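# Park the bike upright in the floor rack

## Task

Put the bike into the floor rack so that one of its wheels sits in the slot, near the slot's closed end, with the kickstand fully raised. At the end the bike must be motionless and neither fallen nor leaning, and only the rack may touch it: no wall, furniture or loose item. The rack is loose on the floor and can shift. The robot must release the bike and back away; if the bike only stays in place because the robot holds it, the task is not done.

## Robot and tools

Robot: TidyBot++, a wheeled base 0.54 m long, 0.50 m wide and 0.38 m tall on four driven casters, carrying one seven-joint arm with a two-finger gripper. The shoulder sits 0.12 m ahead of the base centre at 0.68 m height. The arm begins folded with the hand pointing down, sticking out up to 0.08 m past the base front, elbow up to 1.15 m high. Cameras: base_camera (fixed on the base, facing forward and down) and wrist_camera (fisheye, looks along the hand).

Frames: the base frame has its origin on the floor below the base centre, x forward, y left, z up. hand_pose is reported in it, for the point between the finger pads; its z axis runs out along the fingers and its y axis is the closing direction. The odometry frame is the base frame as it was at the start. Heading is positive to the left, range -3.142 to 3.142. base_tilt is in degrees, positive when leaning forward or right; it carries a fixed bias of about 1 degree.

execute_actions: arguments "actions" (a list holding exactly one action, or empty to only read state and pictures) and optional "cameras" (list of "base_camera", "wrist_camera" or "all"; omitted or null means all, [] means none). An action may contain:
- "base": exactly one relative move, an offset from where the base last measured itself, in the base frame: {"translate_m": d} straight ahead, metres, forward positive, -2 to 2; {"strafe_m": d} sideways, metres, left positive, -2 to 2; {"rotate_rad": d} turn in place, radians, counter-clockwise from above positive, -6.3 to 6.3.
- "joints": absolute target angles by name, radians: joint_1_rad (whole arm about vertical, unlimited, positive is clockwise from above, opposite to heading), joint_2_rad shoulder -2.249 to 2.249, joint_3_rad (upper-arm roll, unlimited), joint_4_rad elbow -2.579 to 2.579, joint_5_rad (forearm roll, unlimited), joint_6_rad wrist -2.099 to 2.099, joint_7_rad (hand roll, unlimited; at 1.57 with hand down the fingers open left/right), and gripper_pos, 0 fully open to 1 fully closed (pad gap roughly 85 x (1 - gripper_pos) mm). Unlimited joints go the short way; turn far in steps under half a revolution.
- "speeds": optional top-speed caps for this action: translate_m and strafe_m 0.05 to 0.5 m/s, rotate_rad 0.1 to 1.57 rad/s (defaults are the maxima). A base move needing more than 8.667 s is refused; no action exceeds 15 s.
Base and joint motions start together. An unknown key or out-of-range value rejects the whole call. Anything you omit may keep pushing toward its previous target.

Arm geometry with joint_1_rad 0, joint_3_rad 3.14, joint_5_rad 0 (near the start pose): the arm lies in the base's x-z plane. Upper arm 0.42 m tilted joint_2 from vertical, forearm 0.31 m at joint_2 - joint_4, hand 0.31 m at joint_2 - joint_4 - joint_6 (forward lean positive). Sum length x sin for reach ahead of the shoulder and length x cos for height above it. A down-pointing hand reaches at most about 0.94 m height, only close in.

Result lines: base_odometry (wheel counts, slip included, drifts a few cm and degrees over many moves), joint_positions, hand_pose, base_tilt, motor_effort (percent of max, bracket is peak during the last action; noisy and biased), motor temperatures, and a pictures line naming the images in order. base_status / joint_status: "done"; "off_target" (rested away from target, may still push); "contact_stop" or "time_out" (target dropped, holds in place); "not_followed" with "joint command not followed" and a "cause:" line when a self-collision check withheld arm targets (the gripper part still runs; withheld targets may be retried later). A blocked base may report "done" while short. on_its_own lists uncommanded motion. "ARM HIT" means a hard hit on the base or arm. Friction leaves joints slightly off; correct by sending last command + (wanted - read). Held loads make the arm sag; do not command a loaded joint to its read angle.

wait: "seconds" 0 to 10; the robot keeps its last command and the world runs. zoom_image: "camera" (base_camera or wrist_camera) and "region" [x0, y0, x1, y1] in pixels of that camera's latest image, at most 504 x 504. read_manual: optional "section", only "licences"; moves nothing. finished_scene: "scene" (integer) ends the scene irreversibly and reports success; the bike must already be parked and released.

Avoid: snagging the arm on things above about 0.8 m while driving (tipping), horizontal tugs on a raised hand (can lift wheels), driving the arm into objects (torque fault: arm freezes 10 s, limits 104.5 N m joints 1-4, 51.3 N m joints 5-7), overheating motors from long holds (warning at 60 °C, fault at 75 °C), dropping or slamming the bike, knocking the loose rack, and closing fingers near the floor given 1-2 cm pose error. A closed gripper squeezes about 100 N per finger. Things may occasionally get nudged by outside forces.

Each tool is called after "Emit:" as a command line: name --argument value for each argument, lists and objects as JSON in quotes; but a table of rows of numbers goes row by row, as --pt "numbers of a row", without its own name.

## Session

Emit:
execute_actions --actions '[]'

Scene clock: 0.00 s.
Motor temperatures (°C, as the motors report them): [37 34 34 38 36 49 43]
base_odometry: x=+0.000 y=+0.000 heading=+0.000 (m, m, rad; odometry frame)
base_tilt: forward=+0.0 right=+0.6 (deg)
base_status: not commanded
joint_positions: joint_1_rad=+0.012 joint_2_rad=-0.315 joint_3_rad=+3.148 joint_4_rad=-2.554 joint_5_rad=+0.013 joint_6_rad=-0.856 joint_7_rad=+1.596 gripper_pos=+0.000
joint_status: not commanded
motor_effort: joint_1_rad=+0 joint_2_rad=-1 joint_3_rad=+0 joint_4_rad=+14 joint_5_rad=-1 joint_6_rad=+0 joint_7_rad=+1 (%)
hand_pose: x=+0.2501 y=-0.0038 z=+0.5762 quat_wxyz=(+0.005, +1.000, +0.008, +0.023) (m; base frame)
pictures: base_camera, wrist_camera
Images, in order (width x height): base_camera 644x364, wrist_camera 644x476.

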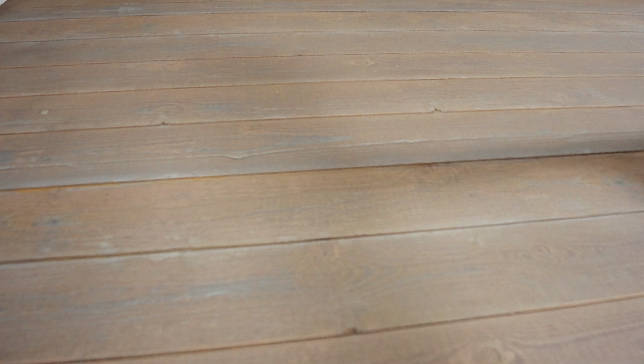

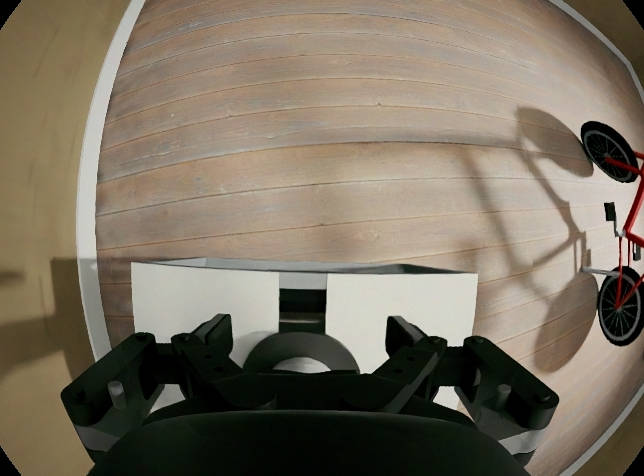

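Emit:
execute_actions --actions '[{"base":{"rotate_rad":-1.4},"joints":{"joint_2_rad":-0.3,"joint_4_rad":-1.9,"joint_6_rad":-0.7}}]'

Scene clock: 2.30 s.
Motor temperatures (°C, as the motors report them): [37 34 34 38 36 49 43]
base_odometry: x=+0.000 y=+0.000 heading=-1.400 (m, m, rad; odometry frame)
base_tilt: forward=+0.0 right=+0.6 (deg)
base_status: done
joint_positions: joint_1_rad=+0.012 joint_2_rad=-0.315 joint_3_rad=+3.148 joint_4_rad=-1.908 joint_5_rad=+0.013 joint_6_rad=-0.722 joint_7_rad=+1.596 gripper_pos=+0.000
joint_status: all done
motor_effort: joint_1_rad=+0(1) joint_2_rad=-8(9) joint_3_rad=+0(2) joint_4_rad=+21(21) joint_5_rad=-1(0) joint_6_rad=+6(6) joint_7_rad=+1(0) (%)
hand_pose: x=+0.5319 y=-0.0091 z=+0.8638 quat_wxyz=(+0.014, +0.916, +0.005, +0.401) (m; base frame)
pictures: base_camera, wrist_camera
camera_calibration (this result's frames):
wrist_camera: T_world_to_cam=[[-0.00349175, -0.998633, 0.0521582, -0.0587384], [-0.707777, -0.0343784, -0.705599, 1.04032], [0.706428, -0.0393801, -0.706689, 0.376057], [0, 0, 0, 1]] pos_world=[0.470452, -0.00808437, 1.00287]
Images, in order (width x height): base_camera 644x364, wrist_camera 644x476.

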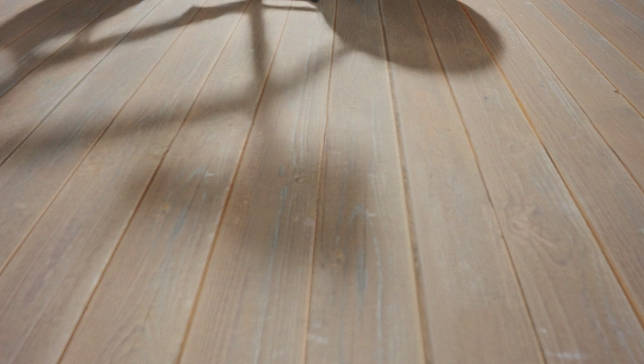

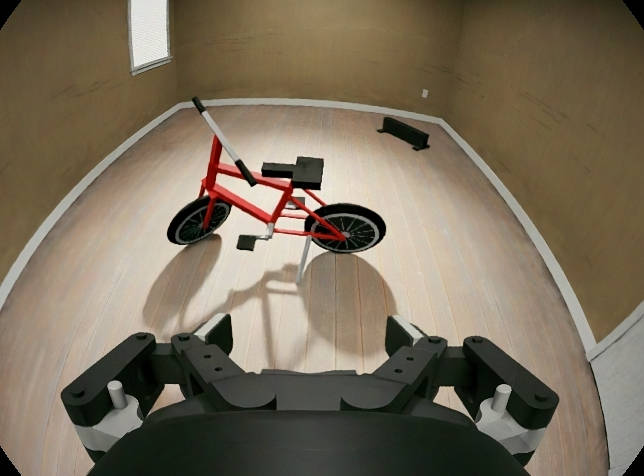

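Emit:
zoom_image --camera "wrist_camera" --region '[350, 95, 460, 170]'

Emit:
zoom_image --camera "wrist_camera" --region '[150, 85, 410, 295]'

Region (350, 95, 460, 170) of wrist_camera's 644x476 image, scaled by 4.582; it fills the top 344 rows of this view, and the rest is white.

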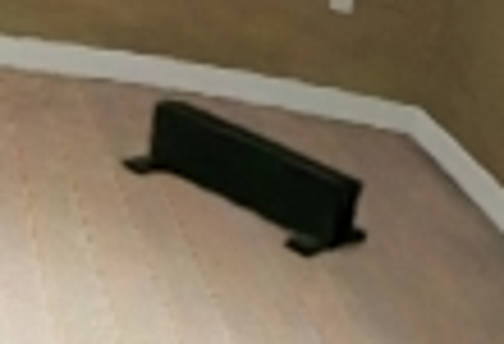

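Region (150, 85, 410, 295) of wrist_camera's 644x476 image, scaled by 1.938; it fills the top 407 rows of this view, and the rest is white.

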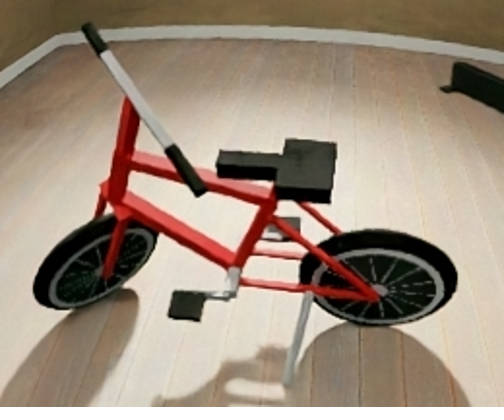

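Emit:
execute_actions --actions '[{"base":{"strafe_m":-0.95}}]' --cameras '[]'

Emit:
execute_actions --actions '[{"base":{"translate_m":1.9},"joints":{"joint_2_rad":0.3,"joint_4_rad":-1.5,"joint_6_rad":-1.2}}]'

Scene clock: 5.87 s.
Motor temperatures (°C, as the motors report them): [37 34 34 38 36 49 43]
base_odometry: x=-0.937 y=-0.160 heading=-1.400 (m, m, rad; odometry frame)
base_tilt: forward=+0.0 right=+0.6 (deg)
base_status: done
joint_positions: joint_1_rad=+0.012 joint_2_rad=-0.315 joint_3_rad=+3.148 joint_4_rad=-1.908 joint_5_rad=+0.013 joint_6_rad=-0.722 joint_7_rad=+1.596 gripper_pos=+0.000
joint_status: not commanded
motor_effort: joint_1_rad=+0(1) joint_2_rad=-8(8) joint_3_rad=+0(3) joint_4_rad=+21(21) joint_5_rad=-1(0) joint_6_rad=+6(6) joint_7_rad=+1(1) (%)
hand_pose: x=+0.5319 y=-0.0091 z=+0.8638 quat_wxyz=(+0.014, +0.916, +0.005, +0.401) (m; base frame)
pictures: none
No camera images: the call's "cameras" was empty. Leave "cameras" out to get every camera's image.

Scene clock: 11.03 s.
Motor temperatures (°C, as the motors report them): [37 35 34 38 36 49 43]
base_odometry: x=-0.615 y=-2.033 heading=-1.401 (m, m, rad; odometry frame)
base_tilt: forward=+0.0 right=+0.6 (deg)
base_status: done
joint_positions: joint_1_rad=+0.012 joint_2_rad=+0.290 joint_3_rad=+3.148 joint_4_rad=-1.508 joint_5_rad=+0.013 joint_6_rad=-1.176 joint_7_rad=+1.596 gripper_pos=+0.000
joint_status: all done
motor_effort: joint_1_rad=+0(0) joint_2_rad=-27(31) joint_3_rad=+0(1) joint_4_rad=+17(21) joint_5_rad=-1(1) joint_6_rad=+1(7) joint_7_rad=+1(0) (%)
hand_pose: x=+0.5974 y=-0.0109 z=+0.7070 quat_wxyz=(+0.009, +0.996, +0.005, +0.083) (m; base frame)
pictures: base_camera, wrist_camera
camera_calibration (this result's frames):
wrist_camera: T_world_to_cam=[[0.0213907, -0.999028, 0.0385505, -0.0574067], [-0.991861, -0.0260465, -0.124631, 0.735009], [0.125514, -0.0355708, -0.991454, 0.767347], [0, 0, 0, 1]] pos_world=[0.633942, -0.0109113, 0.854607]
Images, in order (width x height): base_camera 644x364, wrist_camera 644x476.

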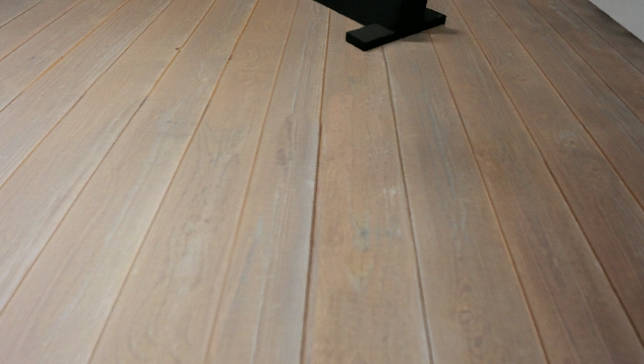

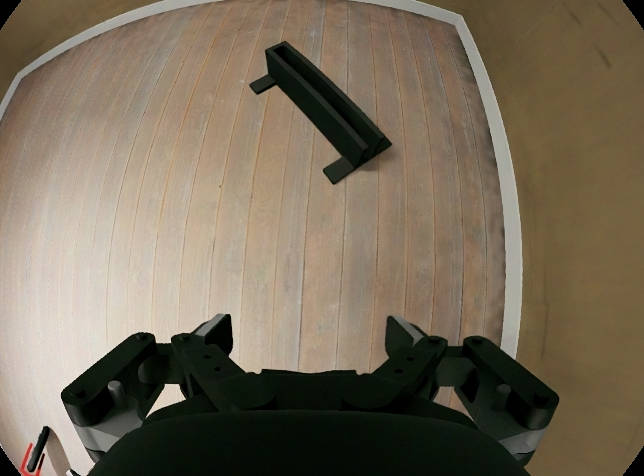

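Emit:
execute_actions --actions '[{"base":{"translate_m":0.55},"joints":{"joint_2_rad":1.04,"joint_4_rad":-1.65,"joint_6_rad":-0.45,"joint_7_rad":2.37}}]'

Scene clock: 13.77 s.
Motor temperatures (°C, as the motors report them): [37 35 34 38 36 49 43]
base_odometry: x=-0.523 y=-2.575 heading=-1.402 (m, m, rad; odometry frame)
base_tilt: forward=+0.0 right=+0.6 (deg)
base_status: done
joint_positions: joint_1_rad=+0.012 joint_2_rad=+1.025 joint_3_rad=+3.148 joint_4_rad=-1.639 joint_5_rad=+0.013 joint_6_rad=-0.470 joint_7_rad=+2.347 gripper_pos=+0.000
joint_status: all done
motor_effort: joint_1_rad=+0(1) joint_2_rad=-40(44) joint_3_rad=-1(1) joint_4_rad=+8(18) joint_5_rad=-2(1) joint_6_rad=+0(2) joint_7_rad=+1(1) (%)
hand_pose: x=+0.6253 y=-0.0102 z=+0.3096 quat_wxyz=(+0.007, +0.926, +0.377, +0.001) (m; base frame)
pictures: base_camera, wrist_camera
camera_calibration (this result's frames):
wrist_camera: T_world_to_cam=[[0.708673, -0.70486, 0.0309006, -0.466377], [-0.705473, -0.707338, 0.0444974, 0.474792], [-0.00950725, -0.0533336, -0.998531, 0.45627], [0, 0, 0, 1]] pos_world=[0.669799, 0.0314424, 0.448884]
Images, in order (width x height): base_camera 644x364, wrist_camera 644x476.

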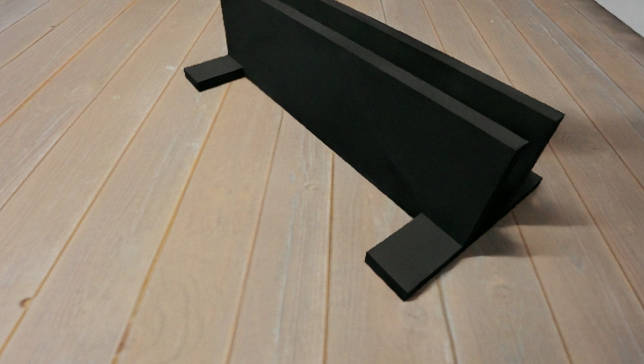

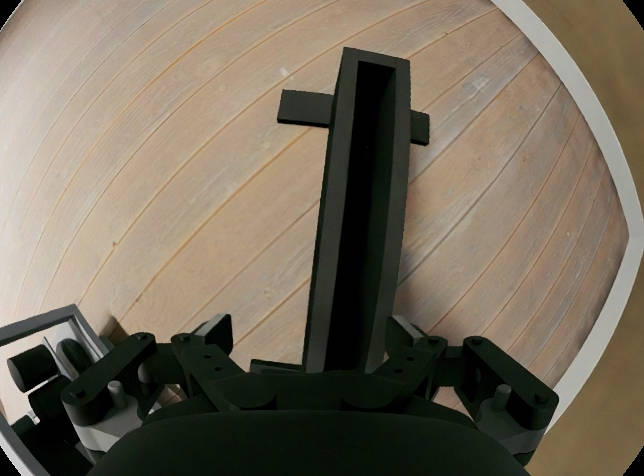

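Emit:
execute_actions --actions '[{"joints":{"joint_7_rad":2.23,"gripper_pos":0.3}}]' --cameras '[]'

Emit:
execute_actions --actions '[{"joints":{"joint_2_rad":1.40,"joint_4_rad":-1.47,"joint_6_rad":-0.26}}]'

Emit:
execute_actions --actions '[{"joints":{"gripper_pos":1}}]' --cameras '[]'

Emit:
execute_actions --actions '[{"joints":{"joint_2_rad":1.25,"joint_4_rad":-1.54,"joint_6_rad":-0.35}}]'

Scene clock: 14.63 s.
Motor temperatures (°C, as the motors report them): [37 35 34 38 36 49 43]
base_odometry: x=-0.523 y=-2.575 heading=-1.402 (m, m, rad; odometry frame)
base_tilt: forward=+0.0 right=+0.6 (deg)
base_status: not commanded
joint_positions: joint_1_rad=+0.012 joint_2_rad=+1.025 joint_3_rad=+3.148 joint_4_rad=-1.639 joint_5_rad=+0.013 joint_6_rad=-0.470 joint_7_rad=+2.243 gripper_pos=+0.300
joint_status: all done
motor_effort: joint_1_rad=+0(0) joint_2_rad=-41(41) joint_3_rad=-1(1) joint_4_rad=+8(8) joint_5_rad=-1(2) joint_6_rad=+0(1) joint_7_rad=+0(0) (%)
hand_pose: x=+0.6253 y=-0.0102 z=+0.3096 quat_wxyz=(+0.007, +0.945, +0.328, +0.001) (m; base frame)
pictures: none
No camera images: the call's "cameras" was empty. Leave "cameras" out to get every camera's image.

Scene clock: 16.30 s.
Motor temperatures (°C, as the motors report them): [37 35 34 38 36 49 43]
base_odometry: x=-0.523 y=-2.575 heading=-1.401 (m, m, rad; odometry frame)
base_tilt: forward=+0.0 right=+0.6 (deg)
base_status: not commanded
joint_positions: joint_1_rad=+0.012 joint_2_rad=+1.384 joint_3_rad=+3.149 joint_4_rad=-1.474 joint_5_rad=+0.013 joint_6_rad=-0.279 joint_7_rad=+2.243 gripper_pos=+0.300
joint_status: all done
motor_effort: joint_1_rad=-1(2) joint_2_rad=-42(49) joint_3_rad=-1(3) joint_4_rad=+4(8) joint_5_rad=-1(3) joint_6_rad=+0(3) joint_7_rad=+0(1) (%)
hand_pose: x=+0.6223 y=-0.0103 z=+0.1470 quat_wxyz=(+0.006, +0.944, +0.330, +0.001) (m; base frame)
pictures: base_camera, wrist_camera
camera_calibration (this result's frames):
wrist_camera: T_world_to_cam=[[0.634107, -0.772675, 0.0296903, -0.41338], [-0.773099, -0.632772, 0.0437931, 0.522815], [-0.0150506, -0.0507231, -0.998599, 0.297406], [0, 0, 0, 1]] pos_world=[0.670791, 0.0264995, 0.286367]
Images, in order (width x height): base_camera 644x364, wrist_camera 644x476.

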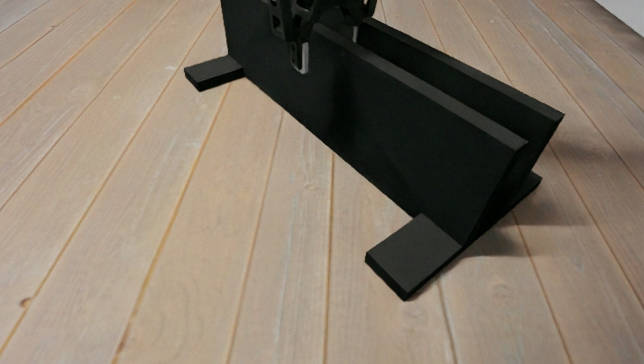

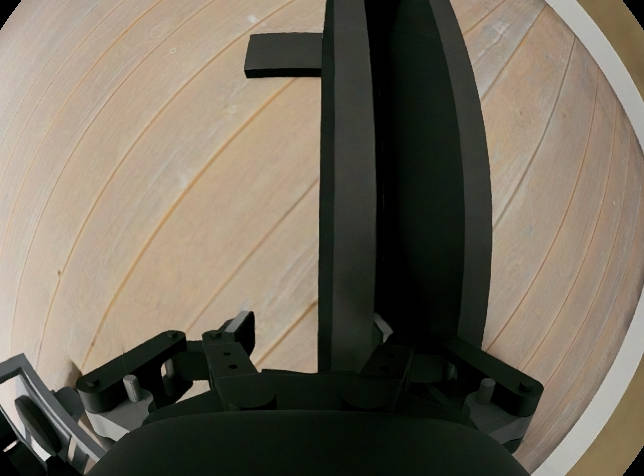

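Scene clock: 17.23 s.
Motor temperatures (°C, as the motors report them): [37 35 34 38 36 49 43]
base_odometry: x=-0.523 y=-2.575 heading=-1.401 (m, m, rad; odometry frame)
base_tilt: forward=+0.0 right=+0.6 (deg)
base_status: not commanded
joint_positions: joint_1_rad=+0.022 joint_2_rad=+1.378 joint_3_rad=+3.164 joint_4_rad=-1.462 joint_5_rad=+0.013 joint_6_rad=-0.269 joint_7_rad=+2.243 gripper_pos=+0.802
joint_status: gripper_pos off_target (ended at +0.802, target +1.000)
motor_effort: joint_1_rad=-4(5) joint_2_rad=-38(41) joint_3_rad=-4(6) joint_4_rad=+4(7) joint_5_rad=-4(4) joint_6_rad=+1(5) joint_7_rad=-2(2) (%)
hand_pose: x=+0.6350 y=-0.0248 z=+0.1511 quat_wxyz=(+0.018, +0.946, +0.324, +0.011) (m; base frame)
pictures: none
No camera images: the call's "cameras" was empty. Leave "cameras" out to get every camera's image.

Scene clock: 18.33 s.
Motor temperatures (°C, as the motors report them): [37 35 34 38 36 49 43]
base_odometry: x=-0.523 y=-2.575 heading=-1.401 (m, m, rad; odometry frame)
base_tilt: forward=+0.0 right=+0.6 (deg)
base_status: not commanded
joint_positions: joint_1_rad=+0.022 joint_2_rad=+1.319 joint_3_rad=+3.155 joint_4_rad=-1.540 joint_5_rad=+0.013 joint_6_rad=-0.331 joint_7_rad=+2.243 gripper_pos=+0.803
joint_status: joint_2_rad off_target (ended at +1.319, target +1.250); the others done
motor_effort: joint_1_rad=-1(4) joint_2_rad=-50(50) joint_3_rad=-1(4) joint_4_rad=+6(6) joint_5_rad=-1(4) joint_6_rad=+0(3) joint_7_rad=+1(2) (%)
hand_pose: x=+0.5989 y=-0.0186 z=+0.1736 quat_wxyz=(+0.000, +0.946, +0.324, -0.026) (m; base frame)
pictures: base_camera, wrist_camera
camera_calibration (this result's frames):
wrist_camera: T_world_to_cam=[[0.625027, -0.780603, -0.00034007, -0.395214], [-0.777477, -0.622562, 0.0891415, 0.493173], [-0.0697958, -0.0554514, -0.996019, 0.355426], [0, 0, 0, 1]] pos_world=[0.655257, 0.0182345, 0.309915]
Images, in order (width x height): base_camera 644x364, wrist_camera 644x476.

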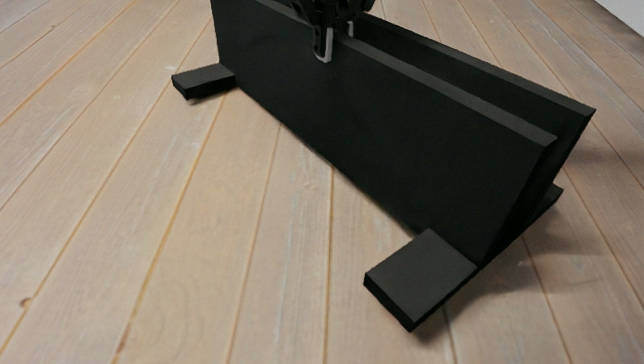

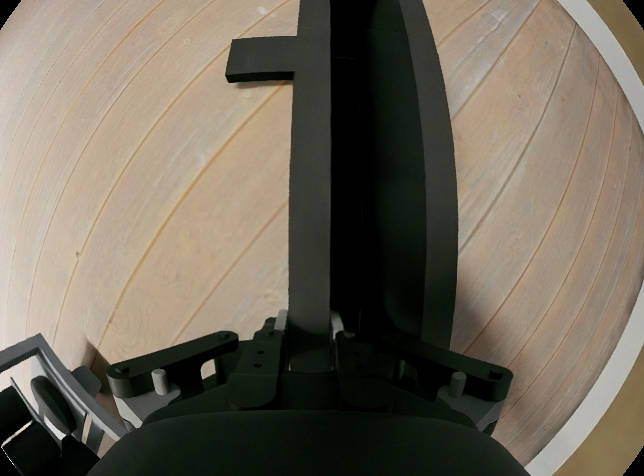

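Emit:
execute_actions --actions '[{"base":{"translate_m":-0.2},"joints":{"joint_2_rad":1.25,"joint_4_rad":-1.4,"joint_6_rad":-0.42}}]' --cameras '[]'

Emit:
execute_actions --actions '[{"base":{"rotate_rad":1.55},"speeds":{"rotate_rad":0.8}}]' --cameras '[]'

Emit:
execute_actions --actions '[{"base":{"translate_m":1.9},"joints":{"joint_7_rad":1.57}}]'

Scene clock: 20.23 s.
Motor temperatures (°C, as the motors report them): [37 35 34 38 36 49 43]
base_odometry: x=-0.556 y=-2.378 heading=-1.401 (m, m, rad; odometry frame)
base_tilt: forward=+0.0 right=+0.6 (deg)
base_status: done
joint_positions: joint_1_rad=+0.019 joint_2_rad=+1.318 joint_3_rad=+3.155 joint_4_rad=-1.426 joint_5_rad=+0.013 joint_6_rad=-0.417 joint_7_rad=+2.243 gripper_pos=+0.803
joint_status: joint_2_rad off_target (ended at +1.318, target +1.250); the others done
motor_effort: joint_1_rad=+0(5) joint_2_rad=-56(59) joint_3_rad=-1(4) joint_4_rad=+10(14) joint_5_rad=-1(3) joint_6_rad=+1(4) joint_7_rad=+0(1) (%)
hand_pose: x=+0.6418 y=-0.0183 z=+0.1860 quat_wxyz=(+0.005, +0.946, +0.325, -0.012) (m; base frame)
pictures: none
No camera images: the call's "cameras" was empty. Leave "cameras" out to get every camera's image.

Scene clock: 23.33 s.
Motor temperatures (°C, as the motors report them): [37 36 34 38 36 49 43]
base_odometry: x=-0.556 y=-2.378 heading=+0.148 (m, m, rad; odometry frame)
base_tilt: forward=+0.0 right=+0.6 (deg)
base_status: done
joint_positions: joint_1_rad=+0.009 joint_2_rad=+1.318 joint_3_rad=+3.146 joint_4_rad=-1.420 joint_5_rad=+0.013 joint_6_rad=-0.417 joint_7_rad=+2.243 gripper_pos=+0.803
joint_status: not commanded
motor_effort: joint_1_rad=+0(7) joint_2_rad=-55(57) joint_3_rad=-1(6) joint_4_rad=+9(11) joint_5_rad=-2(0) joint_6_rad=+0(2) joint_7_rad=+1(0) (%)
hand_pose: x=+0.6455 y=-0.0079 z=+0.1868 quat_wxyz=(+0.002, +0.944, +0.331, -0.008) (m; base frame)
pictures: none
No camera images: the call's "cameras" was empty. Leave "cameras" out to get every camera's image.

Scene clock: 28.50 s.
Motor temperatures (°C, as the motors report them): [37 36 34 38 36 49 43]
base_odometry: x=+1.322 y=-2.094 heading=+0.149 (m, m, rad; odometry frame)
base_tilt: forward=+0.0 right=+0.6 (deg)
base_status: done
joint_positions: joint_1_rad=+0.009 joint_2_rad=+1.318 joint_3_rad=+3.146 joint_4_rad=-1.416 joint_5_rad=+0.013 joint_6_rad=-0.418 joint_7_rad=+1.568 gripper_pos=+0.803
joint_status: all done
motor_effort: joint_1_rad=+0(2) joint_2_rad=-56(59) joint_3_rad=-1(2) joint_4_rad=+10(13) joint_5_rad=-1(0) joint_6_rad=+1(3) joint_7_rad=+1(1) (%)
hand_pose: x=+0.6476 y=-0.0079 z=+0.1873 quat_wxyz=(+0.005, +1.000, -0.001, -0.005) (m; base frame)
pictures: base_camera, wrist_camera
camera_calibration (this result's frames):
wrist_camera: T_world_to_cam=[[0.0139587, -0.999537, 0.0270442, -0.0285014], [-0.998572, -0.0125404, 0.0519227, 0.691509], [-0.0515595, -0.0277304, -0.998285, 0.361845], [0, 0, 0, 1]] pos_world=[0.709576, -0.00978228, 0.32609]
Images, in order (width x height): base_camera 644x364, wrist_camera 644x476.

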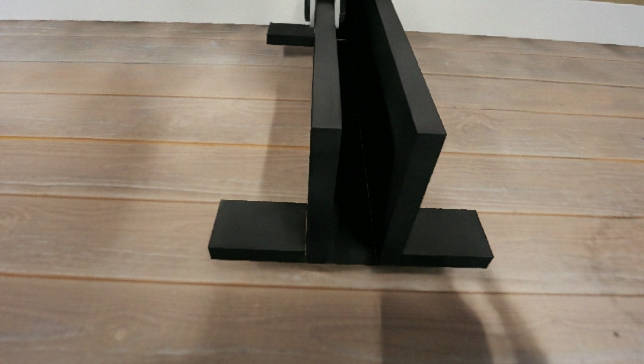

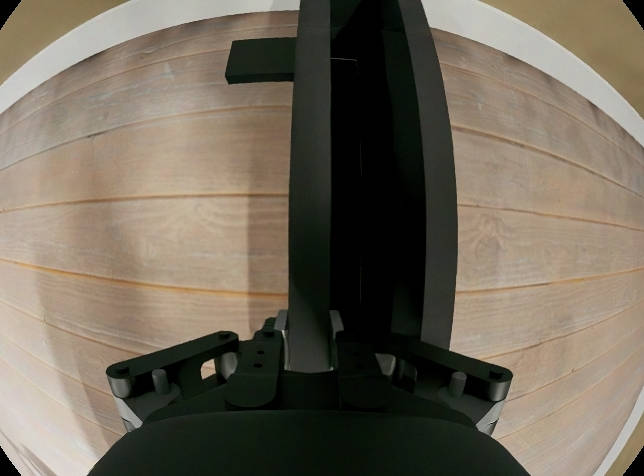

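Emit:
execute_actions --actions '[{"base":{"strafe_m":-0.4},"joints":{"joint_7_rad":0.0}}]' --cameras '[]'

Emit:
execute_actions --actions '[{"base":{"rotate_rad":1.52},"speeds":{"rotate_rad":0.8}}]' --cameras '[]'

Emit:
execute_actions --actions '[{"base":{"strafe_m":-0.7}}]' --cameras '[]'

Emit:
execute_actions --actions '[{"base":{"translate_m":0.5}}]'

Scene clock: 30.80 s.
Motor temperatures (°C, as the motors report them): [37 37 34 38 36 49 43]
base_odometry: x=+1.382 y=-2.490 heading=+0.150 (m, m, rad; odometry frame)
base_tilt: forward=+0.0 right=+0.6 (deg)
base_status: done
joint_positions: joint_1_rad=+0.020 joint_2_rad=+1.318 joint_3_rad=+3.149 joint_4_rad=-1.416 joint_5_rad=+0.013 joint_6_rad=-0.418 joint_7_rad=-0.001 gripper_pos=+0.803
joint_status: all done
motor_effort: joint_1_rad=+0(5) joint_2_rad=-54(57) joint_3_rad=+0(3) joint_4_rad=+9(11) joint_5_rad=+0(0) joint_6_rad=-1(2) joint_7_rad=+0(1) (%)
hand_pose: x=+0.6475 y=-0.0152 z=+0.1872 quat_wxyz=(+0.008, +0.703, -0.711, +0.001) (m; base frame)
pictures: none
No camera images: the call's "cameras" was empty. Leave "cameras" out to get every camera's image.

Scene clock: 33.83 s.
Motor temperatures (°C, as the motors report them): [37 37 34 38 36 49 43]
base_odometry: x=+1.382 y=-2.490 heading=+1.670 (m, m, rad; odometry frame)
base_tilt: forward=+0.0 right=+0.6 (deg)
base_status: done
joint_positions: joint_1_rad=+0.009 joint_2_rad=+1.318 joint_3_rad=+3.142 joint_4_rad=-1.413 joint_5_rad=+0.013 joint_6_rad=-0.418 joint_7_rad=-0.001 gripper_pos=+0.803
joint_status: not commanded
motor_effort: joint_1_rad=+0(6) joint_2_rad=-55(55) joint_3_rad=+0(4) joint_4_rad=+9(10) joint_5_rad=-1(0) joint_6_rad=-1(2) joint_7_rad=+1(1) (%)
hand_pose: x=+0.6499 y=-0.0054 z=+0.1878 quat_wxyz=(+0.005, +0.708, -0.707, +0.000) (m; base frame)
pictures: none
No camera images: the call's "cameras" was empty. Leave "cameras" out to get every camera's image.

Scene clock: 36.60 s.
Motor temperatures (°C, as the motors report them): [37 37 34 38 36 49 43]
base_odometry: x=+2.079 y=-2.419 heading=+1.671 (m, m, rad; odometry frame)
base_tilt: forward=+0.0 right=+0.6 (deg)
base_status: done
joint_positions: joint_1_rad=+0.015 joint_2_rad=+1.318 joint_3_rad=+3.144 joint_4_rad=-1.413 joint_5_rad=+0.013 joint_6_rad=-0.418 joint_7_rad=-0.001 gripper_pos=+0.803
joint_status: not commanded
motor_effort: joint_1_rad=-1(4) joint_2_rad=-54(55) joint_3_rad=-1(3) joint_4_rad=+9(9) joint_5_rad=+0(0) joint_6_rad=-1(2) joint_7_rad=+1(1) (%)
hand_pose: x=+0.6499 y=-0.0097 z=+0.1877 quat_wxyz=(+0.005, +0.705, -0.709, +0.000) (m; base frame)
pictures: none
No camera images: the call's "cameras" was empty. Leave "cameras" out to get every camera's image.

Scene clock: 38.97 s.
Motor temperatures (°C, as the motors report them): [37 38 34 38 36 49 43]
base_odometry: x=+2.029 y=-1.922 heading=+1.670 (m, m, rad; odometry frame)
base_tilt: forward=+0.0 right=+0.6 (deg)
base_status: done
joint_positions: joint_1_rad=+0.015 joint_2_rad=+1.316 joint_3_rad=+3.144 joint_4_rad=-1.406 joint_5_rad=+0.013 joint_6_rad=-0.418 joint_7_rad=-0.001 gripper_pos=+0.803
joint_status: not commanded
motor_effort: joint_1_rad=+0(2) joint_2_rad=-55(57) joint_3_rad=-1(0) joint_4_rad=+9(11) joint_5_rad=-1(1) joint_6_rad=-1(3) joint_7_rad=+0(1) (%)
hand_pose: x=+0.6548 y=-0.0098 z=+0.1895 quat_wxyz=(+0.002, +0.705, -0.709, +0.003) (m; base frame)
pictures: base_camera, wrist_camera
camera_calibration (this result's frames):
wrist_camera: T_world_to_cam=[[-0.999822, -0.0102345, 0.0158582, 0.645168], [-0.00970177, 0.999398, 0.0333112, 0.0644257], [-0.0161896, 0.0331514, -0.999319, 0.342002], [0, 0, 0, 1]] pos_world=[0.651215, -0.0691218, 0.329392]
Images, in order (width x height): base_camera 644x364, wrist_camera 644x476.

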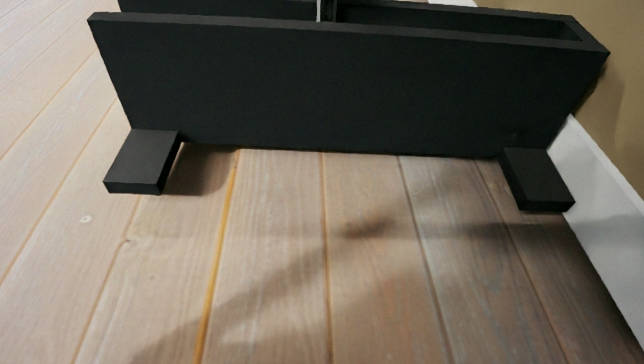

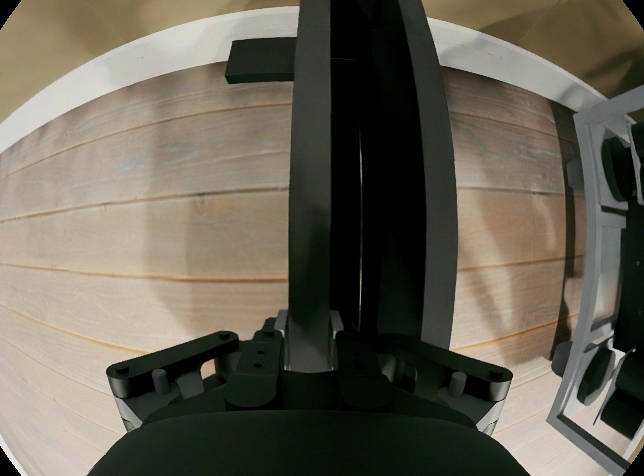

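Close to the wall. Set down.

Emit:
execute_actions --actions '[{"joints":{"joint_2_rad":1.38,"joint_4_rad":-1.35,"joint_6_rad":-0.38}}]' --cameras '[]'

Emit:
execute_actions --actions '[{"joints":{"gripper_pos":0.4}}]' --cameras '[]'

Emit:
execute_actions --actions '[{"joints":{"joint_2_rad":1.1,"joint_4_rad":-1.5,"joint_6_rad":-0.55}}]' --cameras '["base_camera"]'

Emit:
execute_actions --actions '[{"base":{"translate_m":-0.2},"joints":{"joint_2_rad":0.0,"joint_4_rad":-1.0,"joint_6_rad":-1.6,"joint_7_rad":1.57,"gripper_pos":0}}]' --cameras '[]'

Emit:
execute_actions --actions '[{"base":{"strafe_m":1.1}}]'

Scene clock: 40.13 s.
Motor temperatures (°C, as the motors report them): [37 38 34 38 36 49 43]
base_odometry: x=+2.029 y=-1.922 heading=+1.671 (m, m, rad; odometry frame)
base_tilt: forward=+0.0 right=+0.6 (deg)
base_status: not commanded
joint_positions: joint_1_rad=+0.015 joint_2_rad=+1.398 joint_3_rad=+3.145 joint_4_rad=-1.365 joint_5_rad=+0.013 joint_6_rad=-0.398 joint_7_rad=-0.001 gripper_pos=+0.803
joint_status: all done
motor_effort: joint_1_rad=-1(2) joint_2_rad=-50(56) joint_3_rad=-2(3) joint_4_rad=+9(10) joint_5_rad=-3(3) joint_6_rad=+2(4) joint_7_rad=+0(1) (%)
hand_pose: x=+0.6434 y=-0.0098 z=+0.1506 quat_wxyz=(+0.010, +0.705, -0.709, -0.004) (m; base frame)
pictures: none
No camera images: the call's "cameras" was empty. Leave "cameras" out to get every camera's image.

Scene clock: 41.00 s.
Motor temperatures (°C, as the motors report them): [37 38 34 38 36 49 43]
base_odometry: x=+2.029 y=-1.922 heading=+1.671 (m, m, rad; odometry frame)
base_tilt: forward=+0.0 right=+0.6 (deg)
base_status: not commanded
joint_positions: joint_1_rad=+0.015 joint_2_rad=+1.389 joint_3_rad=+3.145 joint_4_rad=-1.356 joint_5_rad=+0.013 joint_6_rad=-0.398 joint_7_rad=-0.001 gripper_pos=+0.400
joint_status: all done
motor_effort: joint_1_rad=+0(1) joint_2_rad=-44(51) joint_3_rad=-1(3) joint_4_rad=+6(9) joint_5_rad=-1(2) joint_6_rad=+0(2) joint_7_rad=+1(0) (%)
hand_pose: x=+0.6538 y=-0.0099 z=+0.1568 quat_wxyz=(+0.003, +0.705, -0.709, +0.002) (m; base frame)
pictures: none
No camera images: the call's "cameras" was empty. Leave "cameras" out to get every camera's image.

Scene clock: 42.57 s.
Motor temperatures (°C, as the motors report them): [37 38 34 38 36 49 43]
base_odometry: x=+2.029 y=-1.922 heading=+1.671 (m, m, rad; odometry frame)
base_tilt: forward=+0.0 right=+0.6 (deg)
base_status: not commanded
joint_positions: joint_1_rad=+0.015 joint_2_rad=+1.103 joint_3_rad=+3.145 joint_4_rad=-1.489 joint_5_rad=+0.013 joint_6_rad=-0.525 joint_7_rad=-0.001 gripper_pos=+0.400
joint_status: all done
motor_effort: joint_1_rad=+0(0) joint_2_rad=-43(47) joint_3_rad=-1(1) joint_4_rad=+9(9) joint_5_rad=-1(1) joint_6_rad=+0(1) joint_7_rad=+0(1) (%)
hand_pose: x=+0.6665 y=-0.0105 z=+0.2922 quat_wxyz=(-0.005, +0.705, -0.709, +0.012) (m; base frame)
pictures: base_camera
Images, in order (width x height): base_camera 644x364.

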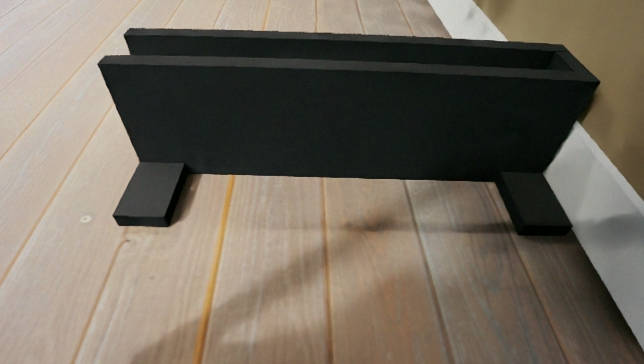

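Scene clock: 45.00 s.
Motor temperatures (°C, as the motors report them): [37 38 34 38 36 49 43]
base_odometry: x=+2.049 y=-2.121 heading=+1.670 (m, m, rad; odometry frame)
base_tilt: forward=+0.0 right=+0.6 (deg)
base_status: done
joint_positions: joint_1_rad=+0.014 joint_2_rad=+0.006 joint_3_rad=+3.145 joint_4_rad=-1.007 joint_5_rad=+0.013 joint_6_rad=-1.578 joint_7_rad=+1.548 gripper_pos=+0.000
joint_status: all done
motor_effort: joint_1_rad=+0(6) joint_2_rad=-17(46) joint_3_rad=+0(3) joint_4_rad=+17(19) joint_5_rad=-2(1) joint_6_rad=+4(5) joint_7_rad=+1(1) (%)
hand_pose: x=+0.5508 y=-0.0102 z=+1.0037 quat_wxyz=(+0.006, +0.962, -0.021, +0.272) (m; base frame)
pictures: none
No camera images: the call's "cameras" was empty. Leave "cameras" out to get every camera's image.

Scene clock: 48.57 s.
Motor temperatures (°C, as the motors report them): [37 38 34 38 36 49 43]
base_odometry: x=+0.954 y=-2.231 heading=+1.671 (m, m, rad; odometry frame)
base_tilt: forward=+0.0 right=+0.6 (deg)
base_status: done
joint_positions: joint_1_rad=+0.014 joint_2_rad=+0.006 joint_3_rad=+3.145 joint_4_rad=-1.007 joint_5_rad=+0.013 joint_6_rad=-1.578 joint_7_rad=+1.548 gripper_pos=+0.000
joint_status: not commanded
motor_effort: joint_1_rad=+0(2) joint_2_rad=-16(19) joint_3_rad=+0(3) joint_4_rad=+17(17) joint_5_rad=-2(3) joint_6_rad=+4(4) joint_7_rad=+1(1) (%)
hand_pose: x=+0.5508 y=-0.0103 z=+1.0037 quat_wxyz=(+0.006, +0.962, -0.021, +0.272) (m; base frame)
pictures: base_camera, wrist_camera
camera_calibration (this result's frames):
wrist_camera: T_world_to_cam=[[-0.0401108, -0.99895, 0.0221544, -0.016879], [-0.872662, 0.0242234, -0.487723, 1.02508], [0.486674, -0.0388963, -0.872717, 0.749239], [0, 0, 0, 1]] pos_world=[0.52924, -0.0125497, 1.1542]
Images, in order (width x height): base_camera 644x364, wrist_camera 644x476.

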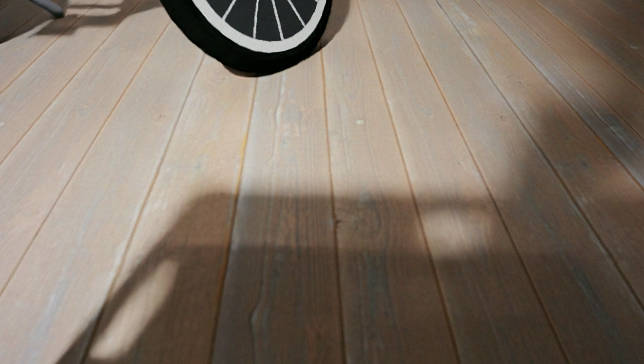

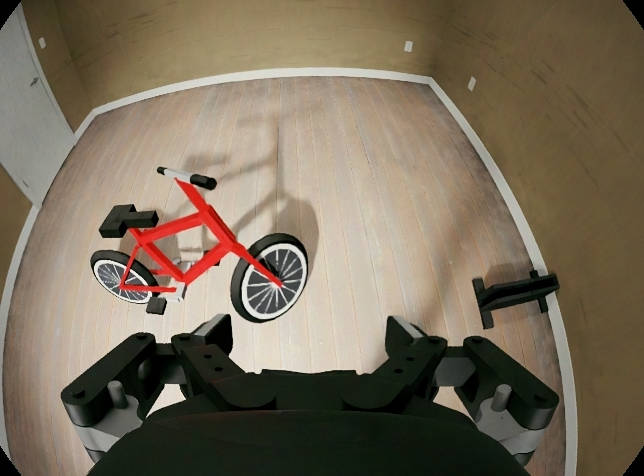

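Emit:
execute_actions --actions '[{"base":{"strafe_m":0.3}}]' --cameras '[]'

Emit:
execute_actions --actions '[{"base":{"translate_m":0.3},"joints":{"joint_2_rad":0.45,"joint_4_rad":-0.88,"joint_6_rad":-1.8,"joint_7_rad":2.3}}]'

Scene clock: 50.70 s.
Motor temperatures (°C, as the motors report them): [37 38 34 38 36 49 43]
base_odometry: x=+0.656 y=-2.261 heading=+1.671 (m, m, rad; odometry frame)
base_tilt: forward=+0.0 right=+0.6 (deg)
base_status: done
joint_positions: joint_1_rad=+0.013 joint_2_rad=+0.006 joint_3_rad=+3.145 joint_4_rad=-1.007 joint_5_rad=+0.013 joint_6_rad=-1.578 joint_7_rad=+1.548 gripper_pos=+0.000
joint_status: not commanded
motor_effort: joint_1_rad=+0(2) joint_2_rad=-16(18) joint_3_rad=+0(2) joint_4_rad=+17(17) joint_5_rad=-1(0) joint_6_rad=+4(4) joint_7_rad=+1(0) (%)
hand_pose: x=+0.5508 y=-0.0101 z=+1.0037 quat_wxyz=(+0.006, +0.962, -0.021, +0.272) (m; base frame)
pictures: none
No camera images: the call's "cameras" was empty. Leave "cameras" out to get every camera's image.

Scene clock: 52.60 s.
Motor temperatures (°C, as the motors report them): [37 38 34 38 36 49 43]
base_odometry: x=+0.626 y=-1.963 heading=+1.672 (m, m, rad; odometry frame)
base_tilt: forward=+0.0 right=+0.6 (deg)
base_status: done
joint_positions: joint_1_rad=+0.013 joint_2_rad=+0.465 joint_3_rad=+3.145 joint_4_rad=-0.891 joint_5_rad=+0.013 joint_6_rad=-1.775 joint_7_rad=+2.279 gripper_pos=+0.000
joint_status: all done
motor_effort: joint_1_rad=+0(1) joint_2_rad=-33(40) joint_3_rad=+0(1) joint_4_rad=+16(18) joint_5_rad=-1(1) joint_6_rad=+0(5) joint_7_rad=+0(0) (%)
hand_pose: x=+0.6182 y=-0.0107 z=+0.8139 quat_wxyz=(+0.009, +0.941, +0.337, +0.003) (m; base frame)
pictures: base_camera, wrist_camera
camera_calibration (this result's frames):
wrist_camera: T_world_to_cam=[[0.64649, -0.762075, 0.0359575, -0.443537], [-0.76287, -0.645174, 0.0421991, 0.484918], [-0.00896002, -0.0547122, -0.998462, 0.959298], [0, 0, 0, 1]] pos_world=[0.665266, 0.0273331, 0.953308]
Images, in order (width x height): base_camera 644x364, wrist_camera 644x476.

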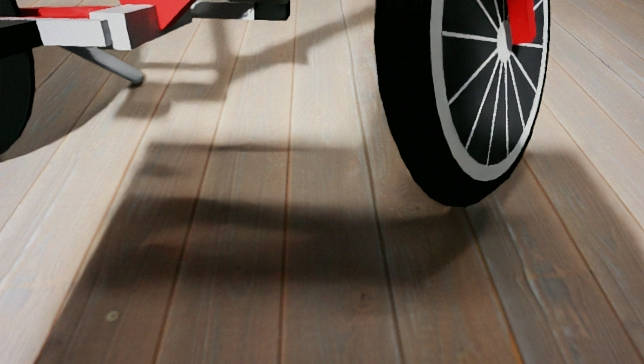

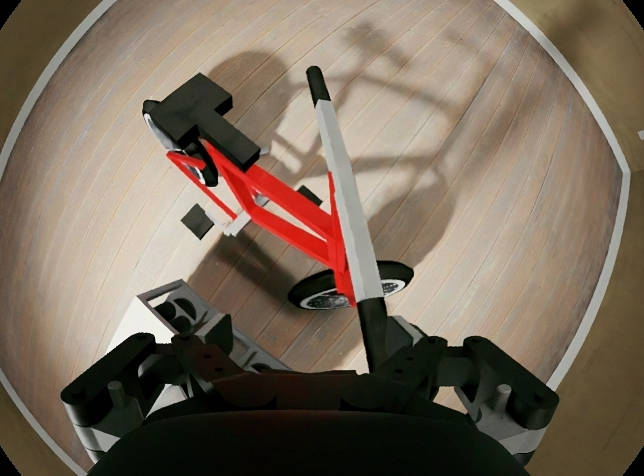

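Emit:
execute_actions --actions '[{"base":{"translate_m":0.075},"joints":{"joint_1_rad":-0.03,"joint_7_rad":2.52}}]' --cameras '[]'

Emit:
execute_actions --actions '[{"joints":{"joint_2_rad":0.49,"joint_4_rad":-1.17,"joint_6_rad":-1.47}}]' --cameras '["wrist_camera"]'

Scene clock: 53.87 s.
Motor temperatures (°C, as the motors report them): [37 38 34 38 36 49 43]
base_odometry: x=+0.618 y=-1.888 heading=+1.673 (m, m, rad; odometry frame)
base_tilt: forward=+0.0 right=+0.6 (deg)
base_status: done
joint_positions: joint_1_rad=-0.019 joint_2_rad=+0.461 joint_3_rad=+3.145 joint_4_rad=-0.890 joint_5_rad=+0.013 joint_6_rad=-1.778 joint_7_rad=+2.511 gripper_pos=+0.000
joint_status: all done
motor_effort: joint_1_rad=+0(3) joint_2_rad=-34(38) joint_3_rad=-1(2) joint_4_rad=+17(17) joint_5_rad=-1(2) joint_6_rad=+0(0) joint_7_rad=+0(1) (%)
hand_pose: x=+0.6170 y=+0.0056 z=+0.8158 quat_wxyz=(+0.009, +0.888, +0.459, +0.002) (m; base frame)
pictures: none
No camera images: the call's "cameras" was empty. Leave "cameras" out to get every camera's image.

Scene clock: 55.23 s.
Motor temperatures (°C, as the motors report them): [37 38 34 38 36 49 43]
base_odometry: x=+0.618 y=-1.888 heading=+1.673 (m, m, rad; odometry frame)
base_tilt: forward=+0.0 right=+0.6 (deg)
base_status: not commanded
joint_positions: joint_1_rad=-0.019 joint_2_rad=+0.475 joint_3_rad=+3.145 joint_4_rad=-1.162 joint_5_rad=+0.013 joint_6_rad=-1.493 joint_7_rad=+2.511 gripper_pos=+0.000
joint_status: all done
motor_effort: joint_1_rad=+0(0) joint_2_rad=-34(36) joint_3_rad=-1(0) joint_4_rad=+17(18) joint_5_rad=-2(1) joint_6_rad=+0(0) joint_7_rad=+0(0) (%)
hand_pose: x=+0.6286 y=+0.0056 z=+0.7240 quat_wxyz=(+0.009, +0.888, +0.460, +0.002) (m; base frame)
pictures: wrist_camera
camera_calibration (this result's frames):
wrist_camera: T_world_to_cam=[[0.825697, -0.562988, 0.0356331, -0.548138], [-0.564105, -0.824393, 0.0464999, 0.380146], [0.00319678, -0.0584957, -0.998283, 0.862811], [0, 0, 0, 1]] pos_world=[0.66428, 0.0552655, 0.863184]
Images, in order (width x height): wrist_camera 644x476.

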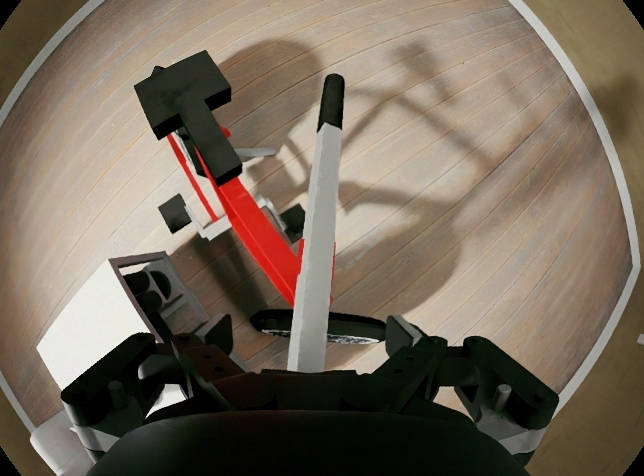

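Emit:
execute_actions --actions '[{"joints":{"joint_2_rad":0.5,"joint_4_rad":-1.27,"joint_6_rad":-1.36,"joint_7_rad":2.42}}]' --cameras '[]'

Emit:
execute_actions --actions '[{"joints":{"gripper_pos":1}}]' --cameras '["wrist_camera"]'

Emit:
execute_actions --actions '[{"base":{"translate_m":-0.18},"speeds":{"translate_m":0.08},"joints":{"joint_7_rad":1.6}}]'

Scene clock: 56.33 s.
Motor temperatures (°C, as the motors report them): [37 38 34 38 36 49 43]
base_odometry: x=+0.618 y=-1.888 heading=+1.673 (m, m, rad; odometry frame)
base_tilt: forward=+0.0 right=+0.6 (deg)
base_status: not commanded
joint_positions: joint_1_rad=-0.019 joint_2_rad=+0.484 joint_3_rad=+3.145 joint_4_rad=-1.263 joint_5_rad=+0.013 joint_6_rad=-1.383 joint_7_rad=+2.442 gripper_pos=+0.000
joint_status: all done
motor_effort: joint_1_rad=+0(0) joint_2_rad=-34(35) joint_3_rad=-1(0) joint_4_rad=+17(18) joint_5_rad=-1(1) joint_6_rad=+0(1) joint_7_rad=+1(1) (%)
hand_pose: x=+0.6277 y=+0.0056 z=+0.6880 quat_wxyz=(+0.009, +0.903, +0.430, +0.002) (m; base frame)
pictures: none
No camera images: the call's "cameras" was empty. Leave "cameras" out to get every camera's image.

Scene clock: 57.43 s.
Motor temperatures (°C, as the motors report them): [37 38 34 38 36 49 43]
base_odometry: x=+0.618 y=-1.888 heading=+1.673 (m, m, rad; odometry frame)
base_tilt: forward=+0.0 right=+0.6 (deg)
base_status: not commanded
joint_positions: joint_1_rad=-0.019 joint_2_rad=+0.483 joint_3_rad=+3.147 joint_4_rad=-1.261 joint_5_rad=+0.013 joint_6_rad=-1.379 joint_7_rad=+2.428 gripper_pos=+0.798
joint_status: gripper_pos off_target (ended at +0.798, target +1.000)
motor_effort: joint_1_rad=-2(4) joint_2_rad=-30(34) joint_3_rad=-2(4) joint_4_rad=+14(17) joint_5_rad=-1(6) joint_6_rad=+2(4) joint_7_rad=+3(3) (%)
hand_pose: x=+0.6299 y=+0.0048 z=+0.6890 quat_wxyz=(+0.011, +0.906, +0.423, +0.005) (m; base frame)
pictures: wrist_camera
camera_calibration (this result's frames):
wrist_camera: T_world_to_cam=[[0.776114, -0.629205, 0.041813, -0.521159], [-0.630559, -0.775051, 0.0411264, 0.427184], [0.00653018, -0.0582843, -0.998279, 0.825681], [0, 0, 0, 1]] pos_world=[0.668452, 0.0512978, 0.828482]
Images, in order (width x height): wrist_camera 644x476.

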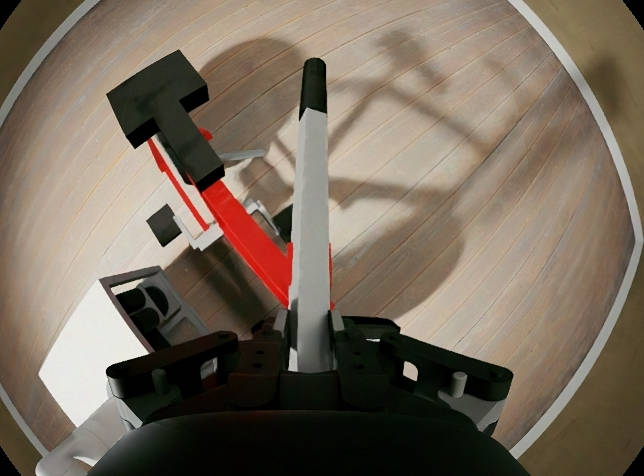

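Scene clock: 60.20 s.
Motor temperatures (°C, as the motors report them): [37 38 34 38 36 49 43]
base_odometry: x=+0.636 y=-2.067 heading=+1.673 (m, m, rad; odometry frame)
base_tilt: forward=+0.0 right=+0.6 (deg)
base_status: done
joint_positions: joint_1_rad=-0.038 joint_2_rad=+0.482 joint_3_rad=+3.142 joint_4_rad=-1.234 joint_5_rad=+0.010 joint_6_rad=-1.324 joint_7_rad=+1.616 gripper_pos=+0.829
joint_status: all done
on_its_own: gripper_pos moved +0.031 toward your old target +1.000
motor_effort: joint_1_rad=+1(6) joint_2_rad=-28(40) joint_3_rad=+1(4) joint_4_rad=+11(15) joint_5_rad=-1(5) joint_6_rad=-4(8) joint_7_rad=-1(3) (%)
hand_pose: x=+0.6563 y=+0.0185 z=+0.6992 quat_wxyz=(+0.005, +0.998, +0.042, +0.050) (m; base frame)
pictures: base_camera, wrist_camera
camera_calibration (this result's frames):
wrist_camera: T_world_to_cam=[[0.0972745, -0.994681, 0.0338753, -0.0755681], [-0.993337, -0.099144, -0.0587517, 0.749449], [0.0617977, -0.0279346, -0.997698, 0.799329], [0, 0, 0, 1]] pos_world=[0.70241, 0.0214661, 0.844079]
Images, in order (width x height): base_camera 644x364, wrist_camera 644x476.

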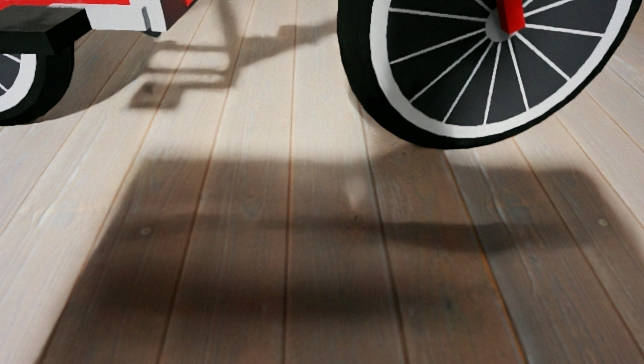

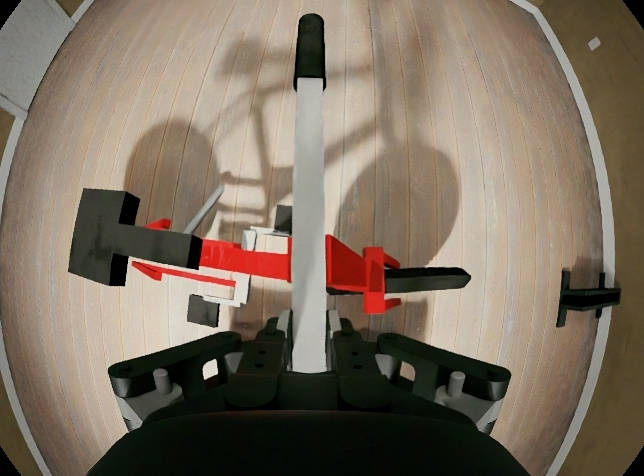

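Emit:
execute_actions --actions '[{"base":{"translate_m":-0.07},"speeds":{"translate_m":0.08},"joints":{"joint_7_rad":1.48,"joint_4_rad":-1.23}}]' --cameras '[]'

Emit:
execute_actions --actions '[{"base":{"strafe_m":-0.6},"speeds":{"strafe_m":0.15}}]'

Scene clock: 61.67 s.
Motor temperatures (°C, as the motors report them): [37 38 34 38 36 49 43]
base_odometry: x=+0.643 y=-2.137 heading=+1.673 (m, m, rad; odometry frame)
base_tilt: forward=+0.0 right=+0.6 (deg)
base_status: done
joint_positions: joint_1_rad=-0.037 joint_2_rad=+0.493 joint_3_rad=+3.143 joint_4_rad=-1.227 joint_5_rad=+0.010 joint_6_rad=-1.333 joint_7_rad=+1.506 gripper_pos=+0.830
joint_status: all done
motor_effort: joint_1_rad=+0(4) joint_2_rad=-34(39) joint_3_rad=+0(3) joint_4_rad=+16(19) joint_5_rad=-3(0) joint_6_rad=+0(6) joint_7_rad=-1(2) (%)
hand_pose: x=+0.6564 y=+0.0176 z=+0.6955 quat_wxyz=(+0.003, +0.999, -0.013, +0.045) (m; base frame)
pictures: none
No camera images: the call's "cameras" was empty. Leave "cameras" out to get every camera's image.

Scene clock: 66.73 s.
Motor temperatures (°C, as the motors report them): [37 38 34 38 36 49 43]
base_odometry: x=+1.240 y=-2.076 heading=+1.672 (m, m, rad; odometry frame)
base_tilt: forward=+0.0 right=+0.6 (deg)
base_status: done
joint_positions: joint_1_rad=-0.026 joint_2_rad=+0.493 joint_3_rad=+3.152 joint_4_rad=-1.226 joint_5_rad=+0.010 joint_6_rad=-1.333 joint_7_rad=+1.506 gripper_pos=+0.830
joint_status: not commanded
motor_effort: joint_1_rad=+0(7) joint_2_rad=-33(35) joint_3_rad=-1(4) joint_4_rad=+15(17) joint_5_rad=-1(3) joint_6_rad=-1(1) joint_7_rad=+0(1) (%)
hand_pose: x=+0.6570 y=+0.0071 z=+0.6958 quat_wxyz=(+0.006, +0.999, -0.023, +0.045) (m; base frame)
pictures: base_camera, wrist_camera
camera_calibration (this result's frames):
wrist_camera: T_world_to_cam=[[-0.0331899, -0.99905, 0.0282472, 0.00281646], [-0.998312, 0.0317908, -0.0486147, 0.744077], [0.0476705, -0.029813, -0.998418, 0.805309], [0, 0, 0, 1]] pos_world=[0.704525, 0.00316761, 0.840128]
Images, in order (width x height): base_camera 644x364, wrist_camera 644x476.

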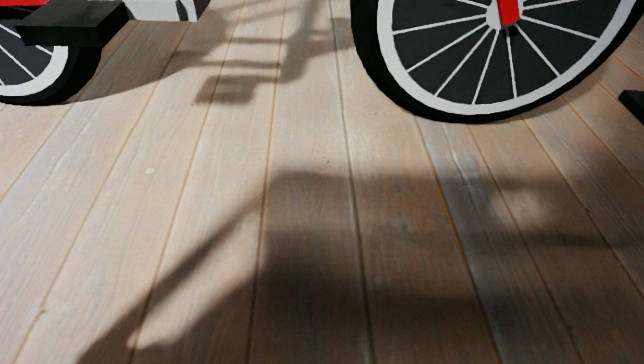

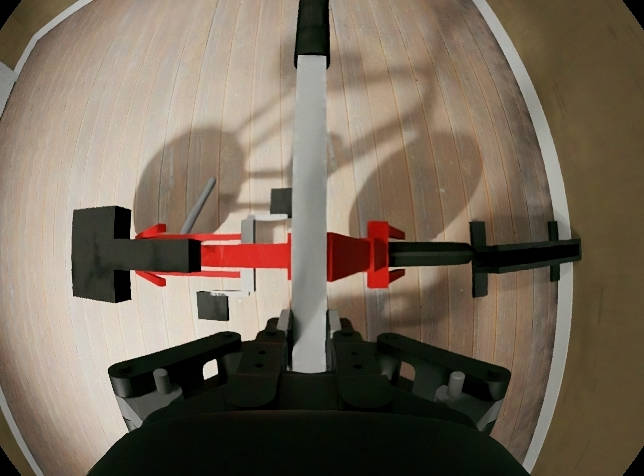

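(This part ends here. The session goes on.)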